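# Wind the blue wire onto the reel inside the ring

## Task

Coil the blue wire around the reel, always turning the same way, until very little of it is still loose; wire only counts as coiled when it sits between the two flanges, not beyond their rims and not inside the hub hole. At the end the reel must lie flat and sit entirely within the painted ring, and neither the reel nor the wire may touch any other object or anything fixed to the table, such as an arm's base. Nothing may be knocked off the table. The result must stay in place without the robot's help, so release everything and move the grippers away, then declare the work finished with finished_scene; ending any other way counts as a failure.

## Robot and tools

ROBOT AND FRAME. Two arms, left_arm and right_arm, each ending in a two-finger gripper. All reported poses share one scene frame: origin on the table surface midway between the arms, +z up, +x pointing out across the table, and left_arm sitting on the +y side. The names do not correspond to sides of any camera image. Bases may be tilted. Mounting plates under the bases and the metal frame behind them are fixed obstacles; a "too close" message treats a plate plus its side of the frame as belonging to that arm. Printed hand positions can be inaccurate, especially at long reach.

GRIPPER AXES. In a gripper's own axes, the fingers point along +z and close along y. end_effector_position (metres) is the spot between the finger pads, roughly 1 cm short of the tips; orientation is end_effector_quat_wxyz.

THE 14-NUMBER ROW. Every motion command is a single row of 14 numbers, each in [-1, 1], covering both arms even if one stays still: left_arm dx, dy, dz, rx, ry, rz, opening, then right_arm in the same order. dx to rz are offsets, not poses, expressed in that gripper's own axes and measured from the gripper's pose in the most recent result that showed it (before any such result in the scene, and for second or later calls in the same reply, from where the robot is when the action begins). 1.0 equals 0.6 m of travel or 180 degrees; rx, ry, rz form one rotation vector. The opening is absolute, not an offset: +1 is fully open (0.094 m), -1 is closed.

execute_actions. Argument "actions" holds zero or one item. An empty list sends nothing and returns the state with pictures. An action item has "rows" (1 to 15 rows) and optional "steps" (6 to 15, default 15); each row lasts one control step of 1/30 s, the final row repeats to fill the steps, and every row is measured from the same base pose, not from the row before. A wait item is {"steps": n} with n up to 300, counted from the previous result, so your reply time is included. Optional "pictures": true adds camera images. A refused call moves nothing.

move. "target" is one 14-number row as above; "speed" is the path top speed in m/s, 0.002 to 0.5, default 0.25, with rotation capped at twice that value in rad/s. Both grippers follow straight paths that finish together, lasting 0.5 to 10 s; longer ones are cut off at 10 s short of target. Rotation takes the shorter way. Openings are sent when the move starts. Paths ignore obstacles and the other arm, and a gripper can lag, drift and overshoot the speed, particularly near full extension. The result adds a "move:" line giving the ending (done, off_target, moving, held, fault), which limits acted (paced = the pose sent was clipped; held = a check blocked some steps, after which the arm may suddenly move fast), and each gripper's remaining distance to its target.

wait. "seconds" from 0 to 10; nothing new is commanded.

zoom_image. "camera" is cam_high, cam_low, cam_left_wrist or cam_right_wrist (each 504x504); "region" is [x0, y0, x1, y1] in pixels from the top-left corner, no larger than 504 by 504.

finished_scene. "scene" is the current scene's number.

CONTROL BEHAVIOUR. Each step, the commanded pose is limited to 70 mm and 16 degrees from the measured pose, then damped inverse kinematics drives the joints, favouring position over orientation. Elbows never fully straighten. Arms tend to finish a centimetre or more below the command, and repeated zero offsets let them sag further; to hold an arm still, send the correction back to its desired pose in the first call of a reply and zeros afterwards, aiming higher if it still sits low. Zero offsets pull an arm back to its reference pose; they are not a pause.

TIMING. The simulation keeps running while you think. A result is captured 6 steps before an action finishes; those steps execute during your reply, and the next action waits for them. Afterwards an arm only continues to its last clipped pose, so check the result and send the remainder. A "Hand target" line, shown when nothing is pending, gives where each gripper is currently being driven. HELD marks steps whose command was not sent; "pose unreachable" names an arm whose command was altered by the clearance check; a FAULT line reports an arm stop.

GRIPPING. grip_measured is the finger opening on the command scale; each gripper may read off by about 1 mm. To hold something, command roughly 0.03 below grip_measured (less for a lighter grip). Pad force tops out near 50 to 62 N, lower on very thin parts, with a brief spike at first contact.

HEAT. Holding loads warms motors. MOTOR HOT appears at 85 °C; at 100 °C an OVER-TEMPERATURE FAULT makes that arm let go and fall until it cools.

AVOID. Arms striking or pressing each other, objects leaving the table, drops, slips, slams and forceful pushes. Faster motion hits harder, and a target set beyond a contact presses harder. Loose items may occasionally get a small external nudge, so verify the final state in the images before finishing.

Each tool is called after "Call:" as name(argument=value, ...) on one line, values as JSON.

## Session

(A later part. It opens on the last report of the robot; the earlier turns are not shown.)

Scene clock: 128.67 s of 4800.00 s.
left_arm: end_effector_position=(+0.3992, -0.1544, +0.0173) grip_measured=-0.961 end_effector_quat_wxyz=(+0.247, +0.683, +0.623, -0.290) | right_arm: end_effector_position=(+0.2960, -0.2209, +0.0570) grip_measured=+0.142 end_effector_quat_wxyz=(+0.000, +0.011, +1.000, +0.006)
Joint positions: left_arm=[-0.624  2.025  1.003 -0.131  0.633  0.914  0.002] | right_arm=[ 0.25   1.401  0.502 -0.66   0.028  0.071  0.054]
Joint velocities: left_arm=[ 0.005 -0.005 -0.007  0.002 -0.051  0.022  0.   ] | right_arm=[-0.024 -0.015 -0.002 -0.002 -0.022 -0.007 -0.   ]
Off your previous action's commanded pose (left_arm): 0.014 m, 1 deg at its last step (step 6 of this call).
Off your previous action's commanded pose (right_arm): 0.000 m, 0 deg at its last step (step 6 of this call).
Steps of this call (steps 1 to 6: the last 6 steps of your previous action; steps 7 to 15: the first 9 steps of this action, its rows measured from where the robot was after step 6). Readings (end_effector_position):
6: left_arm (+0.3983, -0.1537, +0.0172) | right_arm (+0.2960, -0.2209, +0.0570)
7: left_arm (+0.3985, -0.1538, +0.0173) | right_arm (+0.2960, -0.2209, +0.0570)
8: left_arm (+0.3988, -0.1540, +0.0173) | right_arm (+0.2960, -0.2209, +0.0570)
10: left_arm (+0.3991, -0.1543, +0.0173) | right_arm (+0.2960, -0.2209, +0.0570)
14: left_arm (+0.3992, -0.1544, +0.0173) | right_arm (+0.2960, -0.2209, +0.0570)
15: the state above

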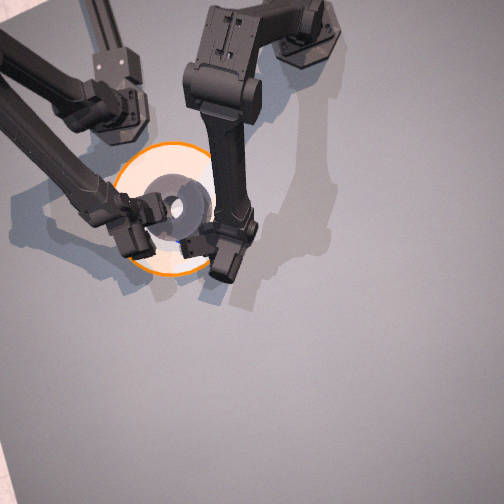

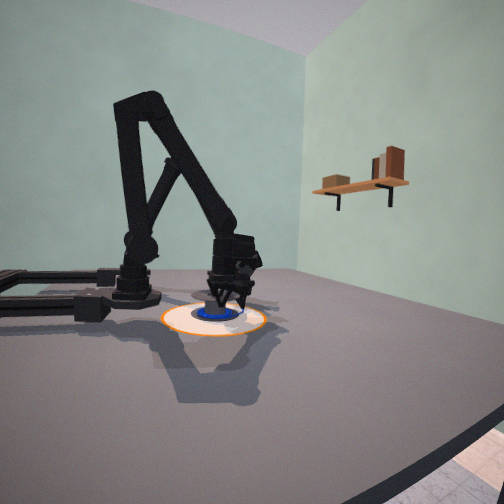

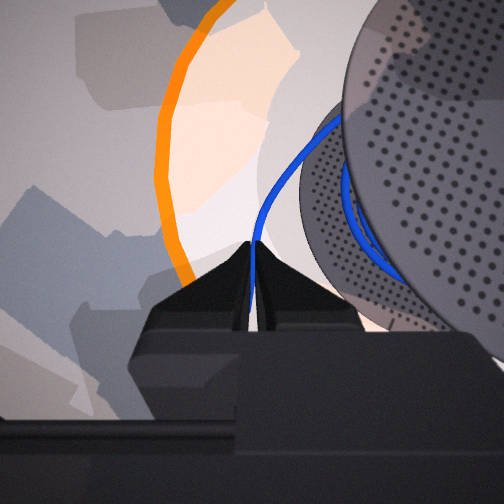

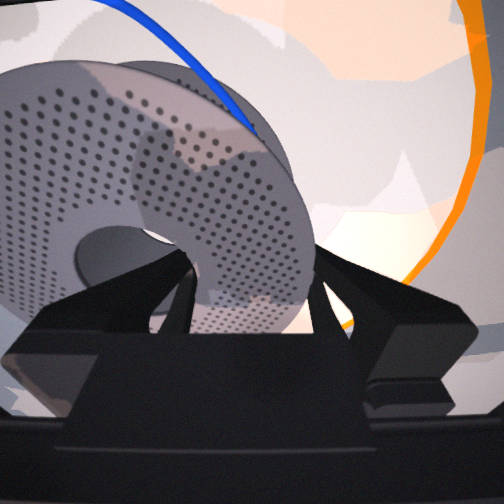

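Call:
execute_actions(actions=[{"rows": [[-0.004,0,-0.004,0,0,0,-0.972, 0,0,0,0,0,0,0.11],[-0.008,0,-0.008,0,0,0,-0.972, 0,0,0,0,0,0,0.11],[-0.012,0,-0.012,0,0,0,-0.972, 0,0,0,0,0,0,0.11],[-0.016,0,-0.016,0,0,0,-0.972, 0,0,0,0,0,0,0.11],[-0.02,0,-0.02,0,0,0,-0.972, 0,0,0,0,0,0,0.11],[-0.024,0,-0.024,0,0,0,-0.972, 0,0,0,0,0,0,0.11],[-0.028,0,-0.028,0,0,0,-0.972, 0,0,0,0,0,0,0.11],[-0.0327,0,-0.0332,0,0,0,-0.972, 0,0,0,0,0,0,0.11]], "steps": 13}])

Call:
move(target=[0.0674, -0.1084, -0.0498, -0.1491, -0.1334, -0.0856, -0.972, 0, 0, 0, 0, 0, 0, 0.11], speed=0.3)

Scene clock: 131.37 s of 4800.00 s.
left_arm: end_effector_position=(+0.3968, -0.1525, +0.0204) grip_measured=-0.964 end_effector_quat_wxyz=(+0.239, +0.682, +0.626, -0.291) | right_arm: end_effector_position=(+0.2960, -0.2209, +0.0570) grip_measured=+0.142 end_effector_quat_wxyz=(+0.000, +0.011, +1.000, +0.006)
Joint positions: left_arm=[-0.624  2.014  1.003 -0.158  0.633  0.914  0.002] | right_arm=[ 0.25   1.401  0.502 -0.66   0.028  0.071  0.054]
Joint velocities: left_arm=[-0.015 -0.151 -0.002 -0.232  0.066  0.022 -0.   ] | right_arm=[-0.005 -0.024 -0.007  0.012  0.066  0.037  0.001]
Off your previous action's commanded pose (left_arm): 0.001 m, 0 deg at its last step (step 6 of this call).
Off your previous action's commanded pose (right_arm): 0.000 m, 0 deg at its last step (step 6 of this call).
Steps of this call (steps 1 to 6: the last 6 steps of your previous action; steps 7 to 74: nothing new was sent; steps 75 to 81: the first 7 steps of this action). Readings (end_effector_position):
75: left_arm (+0.3992, -0.1544, +0.0173) | right_arm (+0.2960, -0.2209, +0.0570)
76: left_arm (+0.3992, -0.1543, +0.0172) | right_arm (+0.2960, -0.2209, +0.0570)
78: left_arm (+0.3987, -0.1540, +0.0177) | right_arm (+0.2960, -0.2209, +0.0570)
81: the state above

Scene clock: 133.53 s of 4800.00 s.
left_arm: end_effector_position=(+0.3429, -0.0945, +0.0319) grip_measured=-0.964 end_effector_quat_wxyz=(+0.476, +0.447, +0.696, -0.300) | right_arm: end_effector_position=(+0.2960, -0.2209, +0.0570) grip_measured=+0.142 end_effector_quat_wxyz=(+0.000, +0.011, +1.000, +0.006)
Joint positions: left_arm=[-0.653  2.125  0.476  1.204  0.435  0.243  0.002] | right_arm=[ 0.25   1.401  0.502 -0.66   0.028  0.071  0.054]
Joint velocities: left_arm=[-0.015 -0.005 -0.002  0.012 -0.081 -0.037 -0.   ] | right_arm=[-0.005 -0.015 -0.002 -0.022 -0.007 -0.081  0.   ]
Hand target (left_arm): +0.339, -0.097, +0.032; +0.477, +0.445, +0.694, -0.304
Hand target (right_arm): +0.296, -0.221, +0.057; +0.000, +0.011, +1.000, +0.006
Off your previous action's commanded pose (left_arm): 0.010 m, 0 deg at its last step (step 6 of this call).
Off your previous action's commanded pose (right_arm): 0.000 m, 0 deg at its last step (step 6 of this call).
Off the commanded pose (left_arm): 0.005 m, 0 deg.
Off the commanded pose (right_arm): 0.000 m, 0 deg.
Kept back: nothing.
move: done

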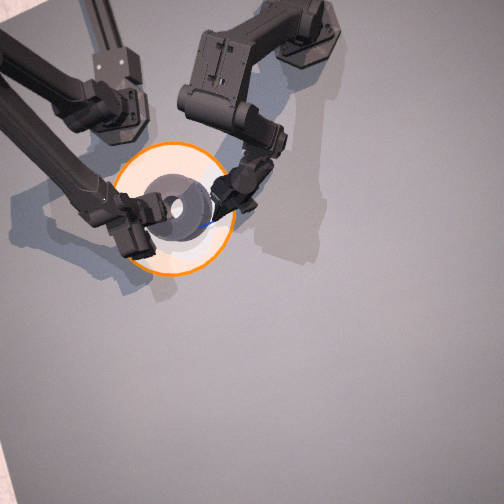

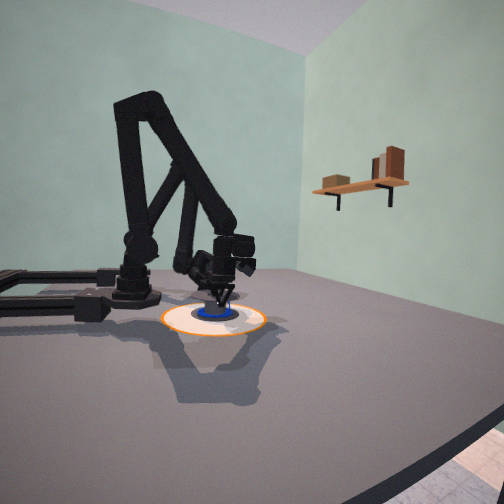

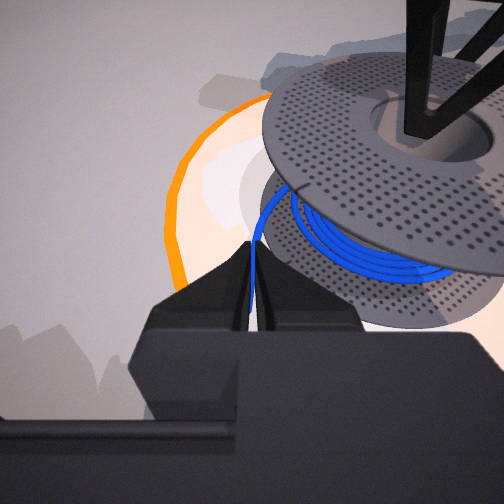

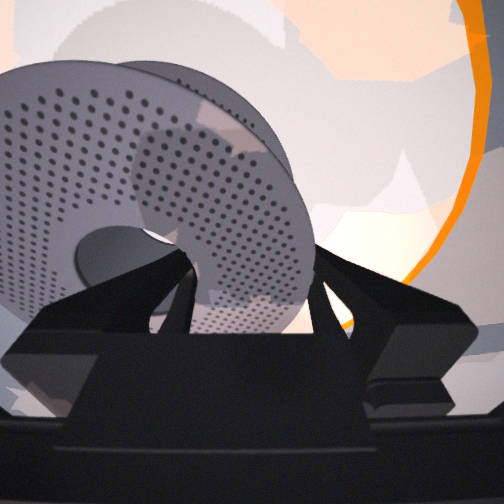

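Call:
move(target=[0.007, -0.1449, -0.0023, -0.0776, 0.0007, -0.0307, -0.972, 0, 0, 0, 0, 0, 0, 0.11], speed=0.11)

Call:
zoom_image(camera="cam_low", region=[160, 260, 280, 340])

Scene clock: 136.03 s of 4800.00 s.
left_arm: end_effector_position=(+0.2659, -0.1281, +0.0273) grip_measured=-0.964 end_effector_quat_wxyz=(+0.509, +0.356, +0.750, -0.228) | right_arm: end_effector_position=(+0.2960, -0.2212, +0.0570) grip_measured=+0.142 end_effector_quat_wxyz=(+0.000, +0.011, +1.000, +0.005)
Joint positions: left_arm=[-1.063  2.19   0.406  1.374 -0.19  -0.018  0.002] | right_arm=[ 0.25   1.401  0.502 -0.66   0.029  0.071  0.054]
Joint velocities: left_arm=[ 0.005 -0.005 -0.007 -0.007  0.022  0.037 -0.   ] | right_arm=[-0.005  0.005 -0.002  0.012  0.022 -0.022  0.   ]
Hand target (left_arm): +0.262, -0.129, +0.027; +0.511, +0.352, +0.748, -0.236
Hand target (right_arm): +0.296, -0.221, +0.057; +0.000, +0.011, +1.000, +0.006
Off the commanded pose (left_arm): 0.003 m, 1 deg.
Off the commanded pose (right_arm): 0.000 m, 0 deg.
Kept back: nothing.
move: done

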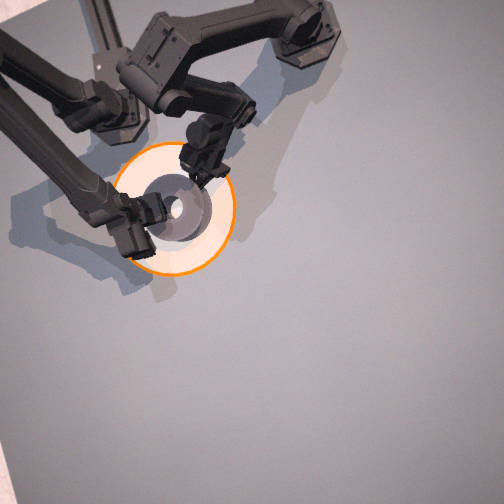

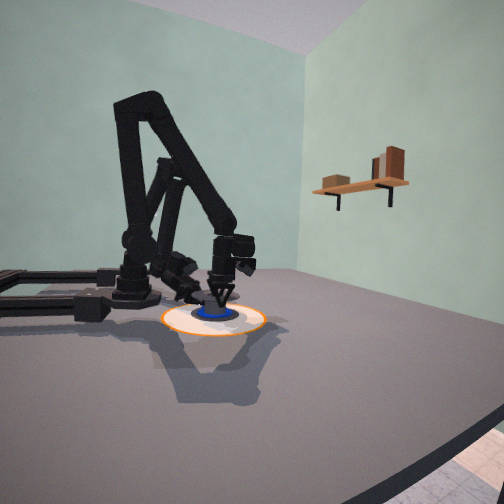

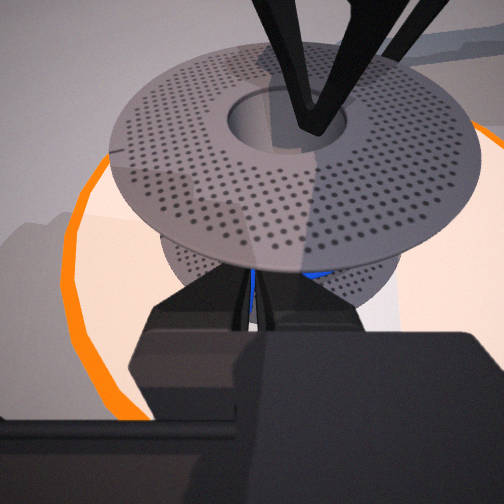

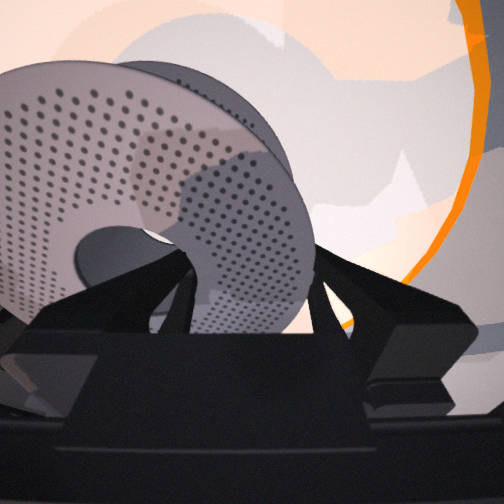

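Region (160, 260, 280, 340) of cam_low's 504x504 image, scaled by 4.200, with more detail than that image has.

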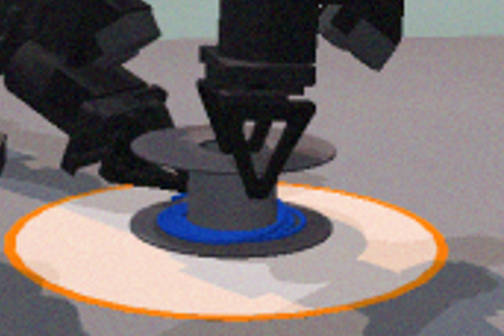

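Call:
move(target=[0, 0, 0, 0, 0, 0, -0.972, 0.052, 0.0118, 0.003, 0, 0, 0.1667, 0.11], speed=0.3)

Call:
zoom_image(camera="cam_low", region=[170, 270, 260, 330])

Scene clock: 137.83 s of 4800.00 s.
left_arm: end_effector_position=(+0.2659, -0.1268, +0.0269) grip_measured=-0.964 end_effector_quat_wxyz=(+0.509, +0.354, +0.751, -0.227) | right_arm: end_effector_position=(+0.2685, -0.2137, +0.0570) grip_measured=+0.142 end_effector_quat_wxyz=(-0.001, +0.258, +0.966, +0.008)
Joint positions: left_arm=[-1.063  2.19   0.404  1.374 -0.194 -0.021  0.002] | right_arm=[ 0.284  1.329  0.431 -0.66   0.025  0.603  0.054]
Joint velocities: left_arm=[-0.005 -0.015  0.002 -0.012  0.037 -0.007  0.001] | right_arm=[-0.034  0.005 -0.002 -0.012 -0.051 -0.066  0.   ]
Hand target (left_arm): +0.266, -0.128, +0.027; +0.509, +0.356, +0.750, -0.228
Hand target (right_arm): +0.265, -0.213, +0.056; -0.002, +0.270, +0.963, +0.006
Off the commanded pose (left_arm): 0.001 m, 0 deg.
Off the commanded pose (right_arm): 0.004 m, 1 deg.
Kept back: nothing.
move: done

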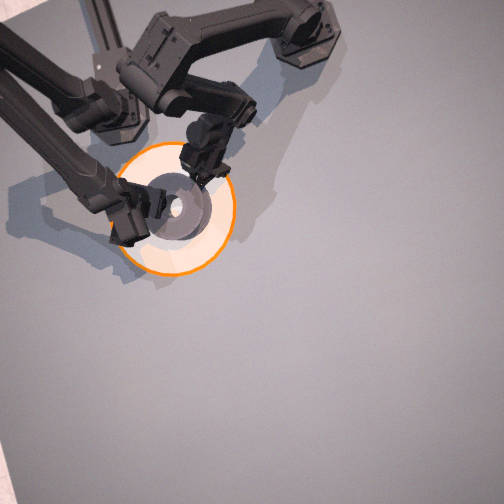

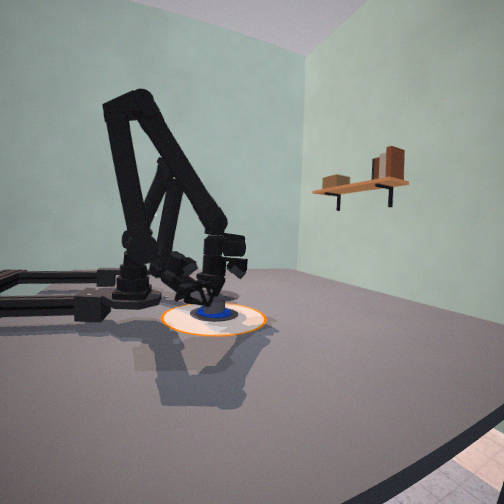

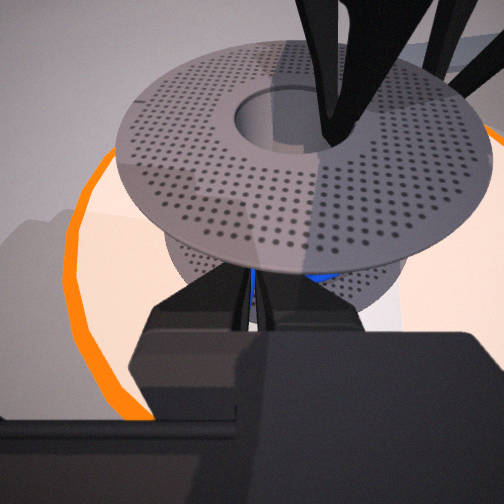

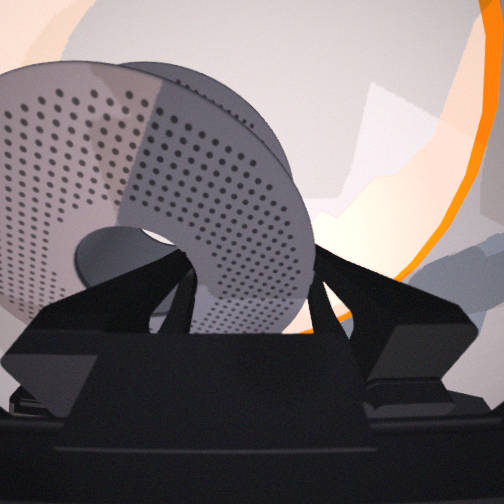

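Region (170, 270, 260, 330) of cam_low's 504x504 image, scaled by 5.600, with more detail than that image has.

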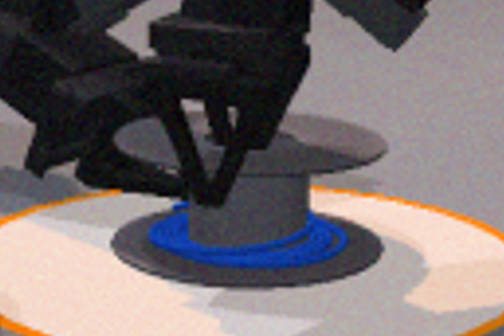

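Call:
move(target=[0, 0, 0, 0, 0, 0, -0.972, 0.042, 0.010, 0.003, 0, 0, 0.139, 0.11], speed=0.3)

Call:
execute_actions(actions=[{"rows": [[0,0,0,0,0,0,-0.93, 0,0,0,0,0,0,0.11],[0,0,0,0,0,0,-0.9, 0,0,0,0,0,0,0.11],[0,0,0,0,0,0,-0.87, 0,0,0,0,0,0,0.11],[0,0,0,0,0,0,-0.84, 0,0,0,0,0,0,0.11]], "steps": 9}])

Call:
move(target=[0, 0, -0.13, 0, 0, 0, -0.84, 0, 0, 0, 0, 0, 0, 0.11], speed=0.12)

Call:
zoom_image(camera="cam_low", region=[170, 270, 260, 330])

Scene clock: 139.70 s of 4800.00 s.
left_arm: end_effector_position=(+0.2692, -0.1221, +0.0257) grip_measured=-0.964 end_effector_quat_wxyz=(+0.509, +0.350, +0.755, -0.219) | right_arm: end_effector_position=(+0.2535, -0.1954, +0.0574) grip_measured=+0.142 end_effector_quat_wxyz=(-0.002, +0.439, +0.898, +0.012)
Joint positions: left_arm=[-1.056  2.19   0.401  1.371 -0.206 -0.021  0.002] | right_arm=[ 0.366  1.291  0.396 -0.66   0.019  1.074  0.054]
Joint velocities: left_arm=[-0.005  0.005 -0.007 -0.012  0.022 -0.022 -0.001] | right_arm=[ 0.005 -0.005 -0.002  0.002 -0.051  0.007  0.   ]
Hand target (left_arm): +0.266, -0.127, +0.027; +0.509, +0.354, +0.751, -0.227
Hand target (right_arm): +0.250, -0.195, +0.056; -0.004, +0.460, +0.888, +0.008
Off the commanded pose (left_arm): 0.006 m, 1 deg.
Off the commanded pose (right_arm): 0.004 m, 3 deg.
Kept back: nothing.
move: off_target (right_arm)

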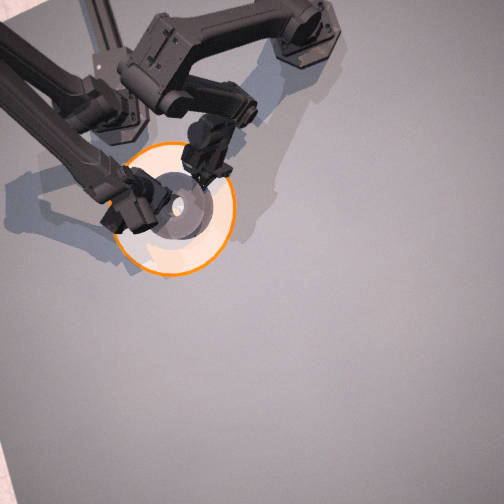

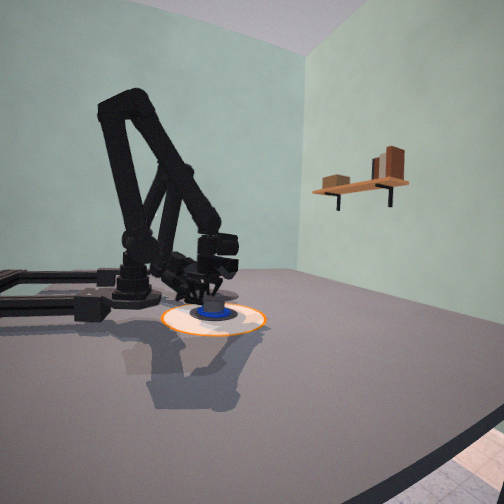

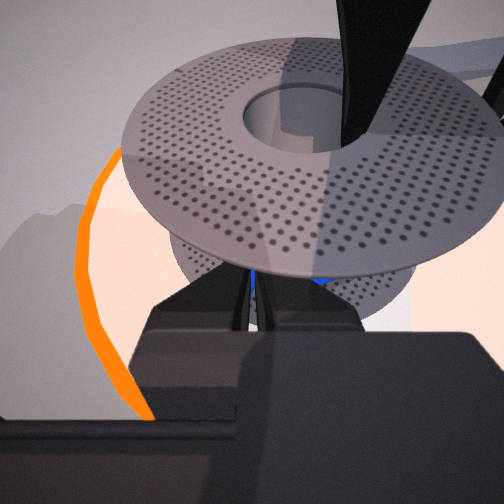

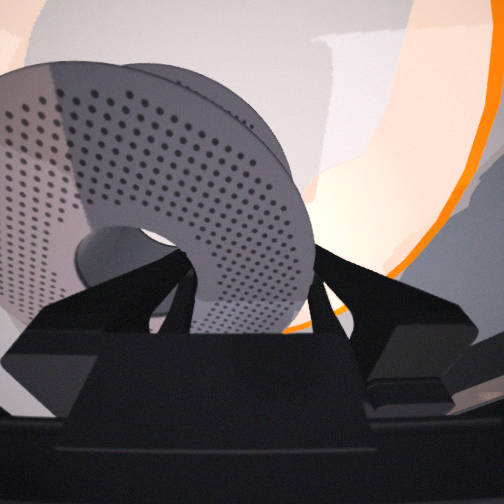

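Scene clock: 139.80 s of 4800.00 s.
left_arm: end_effector_position=(+0.2696, -0.1216, +0.0254) grip_measured=-0.886 end_effector_quat_wxyz=(+0.509, +0.349, +0.756, -0.218) | right_arm: end_effector_position=(+0.2534, -0.1955, +0.0574) grip_measured=+0.142 end_effector_quat_wxyz=(-0.002, +0.439, +0.899, +0.011)
Joint positions: left_arm=[-1.056  2.19   0.401  1.37  -0.209 -0.021  0.005] | right_arm=[ 0.366  1.291  0.396 -0.66   0.02   1.072  0.054]
Joint velocities: left_arm=[-0.005 -0.005 -0.007 -0.002 -0.007 -0.037  0.027] | right_arm=[-0.005 -0.015 -0.022 -0.002 -0.007 -0.066  0.001]
Steps of this call (steps 1 to 3: the first 3 steps of this action). Readings (end_effector_position):
1: left_arm (+0.2696, -0.1217, +0.0255) | right_arm (+0.2534, -0.1954, +0.0574)
2: left_arm (+0.2696, -0.1216, +0.0254) | right_arm (+0.2534, -0.1954, +0.0574)
3: the state above

Scene clock: 141.07 s of 4800.00 s.
left_arm: end_effector_position=(+0.2234, -0.0651, +0.0449) grip_measured=-0.842 end_effector_quat_wxyz=(+0.500, +0.355, +0.763, -0.205) | right_arm: end_effector_position=(+0.2535, -0.1957, +0.0574) grip_measured=+0.142 end_effector_quat_wxyz=(-0.002, +0.439, +0.899, +0.011)
Joint positions: left_arm=[-1.121  2.147  0.206  1.481 -0.276 -0.044  0.007] | right_arm=[ 0.366  1.291  0.396 -0.66   0.021  1.072  0.054]
Joint velocities: left_arm=[-0.005  0.005 -0.017  0.002 -0.037  0.037 -0.001] | right_arm=[-0.015 -0.015 -0.012 -0.017 -0.037  0.037 -0.   ]
Hand target (left_arm): +0.221, -0.068, +0.055; +0.509, +0.349, +0.756, -0.218
Hand target (right_arm): +0.253, -0.196, +0.057; -0.002, +0.439, +0.899, +0.011
Off your previous action's commanded pose (left_arm): 0.001 m, 0 deg at its last step (step 6 of this call).
Off your previous action's commanded pose (right_arm): 0.000 m, 0 deg at its last step (step 6 of this call).
Off the commanded pose (left_arm): 0.011 m, 2 deg.
Off the commanded pose (right_arm): 0.000 m, 0 deg.
Kept back: nothing.
move: off_target (left_arm)

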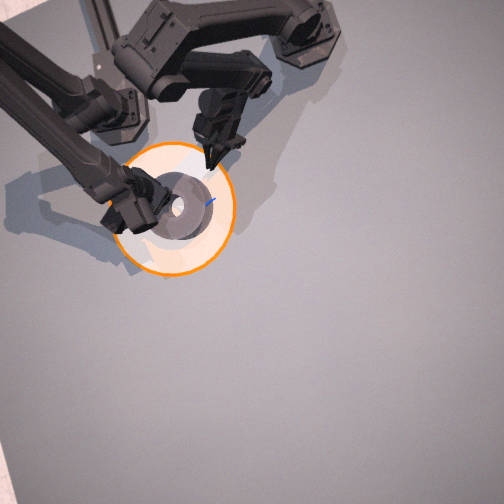

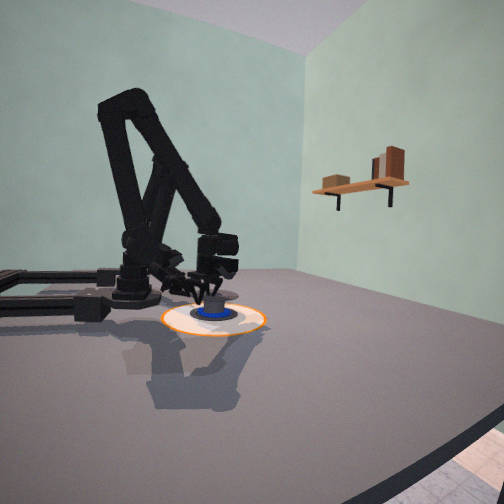

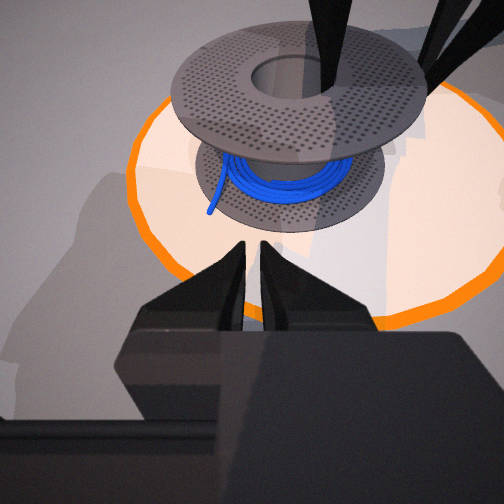

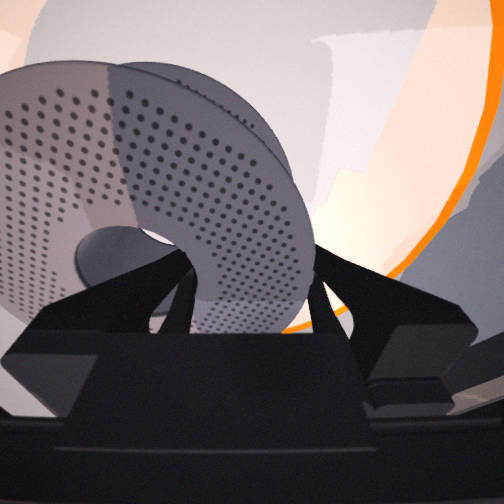

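Region (170, 270, 260, 330) of cam_low's 504x504 image, scaled by 5.600, with more detail than that image has.

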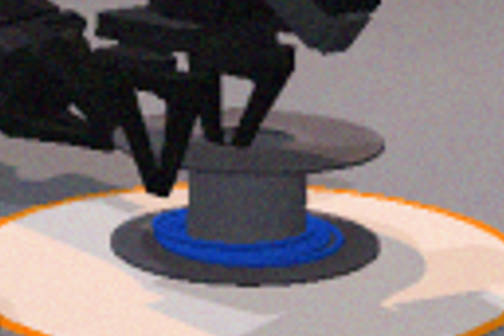

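Call:
execute_actions(actions=[{"rows": [[0,0,0,0,0,0,-0.84, 0,0,0,0,0,0,0.4],[0,0,0,0,0,0,-0.84, 0,0,0,0,0,0,0.7],[0,0,0,0,0,0,-0.84, 0,0,0,0,0,0,0.9],[0,0,0,0,0,0,-0.84, 0,0,0,0,0,0,0.9],[0,0,0,0,0,0,-0.84, 0,0,-0.01,0,0,0,0.9],[0,0,0,0,0,0,-0.84, 0,0.002,-0.02,0,0,0,0.9],[0,0,0,0,0,0,-0.84, 0,0.004,-0.03,0,0,0,0.9],[0,0,0,0,0,0,-0.84, 0,0.006,-0.04,0,0,0,0.9],[0,0,0,0,0,0,-0.84, 0,0.008,-0.05,0,0,0,0.9],[0,0,0,0,0,0,-0.84, 0,0.01,-0.06,0,0,0,0.9],[0,0,0,0,0,0,-0.84, 0,0.012,-0.07,0,0,0,0.9],[0,0,0,0,0,0,-0.84, 0,0.012,-0.08,0,0,0,0.9]], "steps": 15}])

Call:
move(target=[-0.088, 0.235, -0.185, 0, 0.17, 0, -0.5, -0.21, -0.164, -0.1, 0, 0, 0, 0.9], speed=0.35)

Call:
zoom_image(camera="cam_high", region=[100, 135, 260, 285])

Scene clock: 142.27 s of 4800.00 s.
left_arm: end_effector_position=(+0.2234, -0.0651, +0.0449) grip_measured=-0.842 end_effector_quat_wxyz=(+0.500, +0.355, +0.763, -0.205) | right_arm: end_effector_position=(+0.2421, -0.1976, +0.0645) grip_measured=+0.898 end_effector_quat_wxyz=(-0.016, +0.438, +0.899, +0.001)
Joint positions: left_arm=[-1.121  2.147  0.206  1.481 -0.276 -0.045  0.007] | right_arm=[ 0.367  1.256  0.396 -0.73   0.021  1.073  0.089]
Joint velocities: left_arm=[-0.005  0.005 -0.007 -0.007  0.022  0.051 -0.001] | right_arm=[ 0.005 -0.444 -0.002 -0.647 -0.007 -0.007  0.001]
Steps of this call (steps 1 to 27: nothing new was sent; steps 28 to 36: the first 9 steps of this action). Readings (end_effector_position):
28: left_arm (+0.2234, -0.0651, +0.0449) | right_arm (+0.2535, -0.1957, +0.0574)
29: left_arm (+0.2234, -0.0651, +0.0449) | right_arm (+0.2535, -0.1957, +0.0574)
31: left_arm (+0.2234, -0.0651, +0.0449) | right_arm (+0.2535, -0.1957, +0.0574)
35: left_arm (+0.2234, -0.0651, +0.0449) | right_arm (+0.2451, -0.1972, +0.0619)
36: the state above

Scene clock: 144.23 s of 4800.00 s.
left_arm: end_effector_position=(+0.2615, +0.0896, +0.1346) grip_measured=-0.502 end_effector_quat_wxyz=(+0.273, +0.394, +0.872, -0.103) | right_arm: end_effector_position=(+0.2320, -0.3541, +0.1451) grip_measured=+0.898 end_effector_quat_wxyz=(-0.015, +0.441, +0.897, -0.001)
Joint positions: left_arm=[-0.499  0.886  0.283 -0.399  0.128  0.333  0.023] | right_arm=[-0.32   1.074  0.562 -1.058  0.032  0.393  0.089]
Joint velocities: left_arm=[-0.005 -0.005 -0.002 -0.007  0.022 -0.022 -0.001] | right_arm=[-0.015 -0.005 -0.012  0.007  0.022 -0.081  0.   ]
Hand target (left_arm): +0.274, +0.085, +0.148; +0.283, +0.396, +0.868, -0.102
Hand target (right_arm): +0.244, -0.361, +0.155; -0.006, +0.438, +0.899, -0.000
Off your previous action's commanded pose (left_arm): 0.000 m, 0 deg at its last step (step 6 of this call).
Off your previous action's commanded pose (right_arm): 0.025 m, 2 deg at its last step (step 6 of this call).
Off the commanded pose (left_arm): 0.016 m, 1 deg.
Off the commanded pose (right_arm): 0.016 m, 1 deg.
Kept back: nothing.
move: off_target (left_arm, right_arm)

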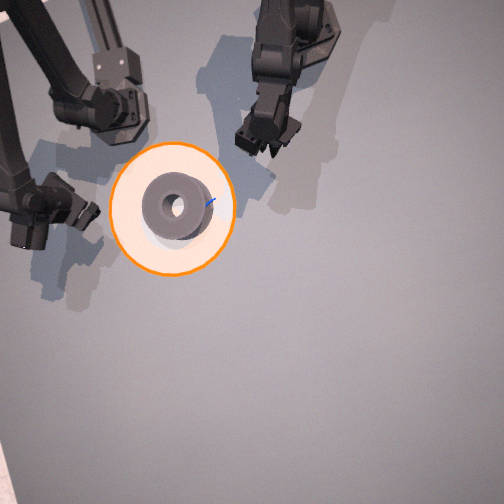

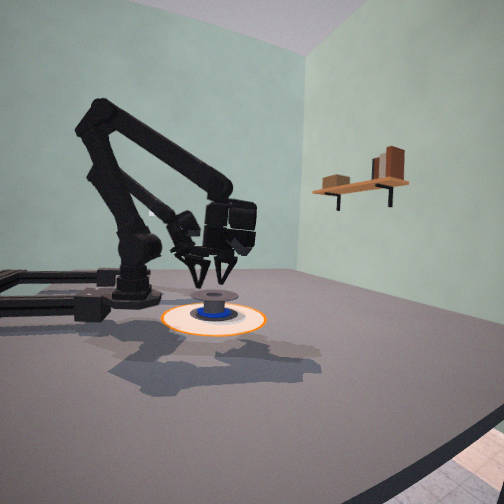

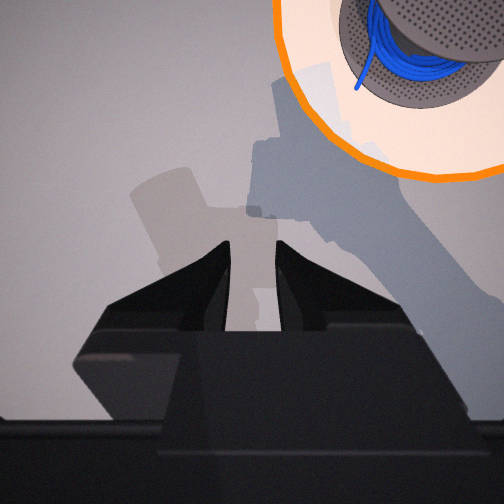

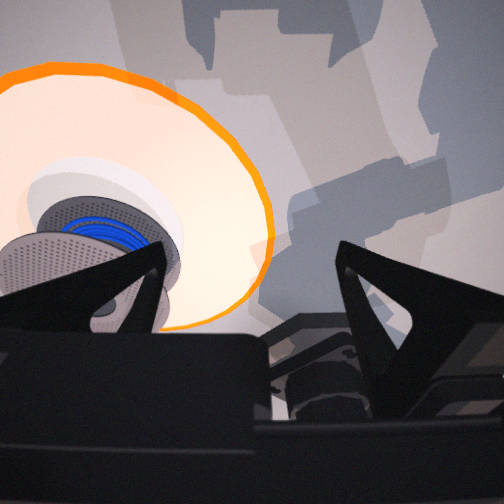

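Region (100, 135, 260, 285) of cam_high's 504x504 image, scaled by 3.150, with more detail than that image has; it fills the top 472 rows of this view, and the rest is white.

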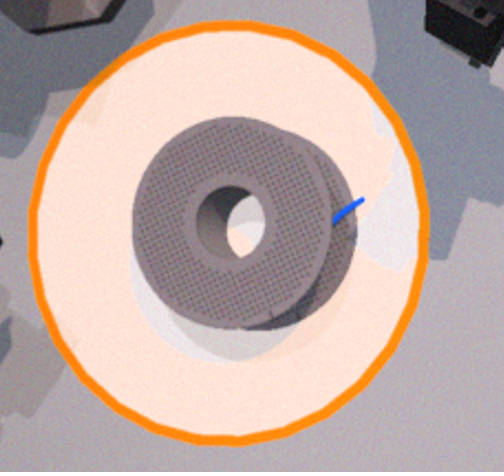

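The wire is wound with about 1 cm left past the flange edge. The reel lies flat inside the ring and both arms are clear, so I'm ending scene 1.

Call:
finished_scene(scene=1)

The scene is finished: the task was done.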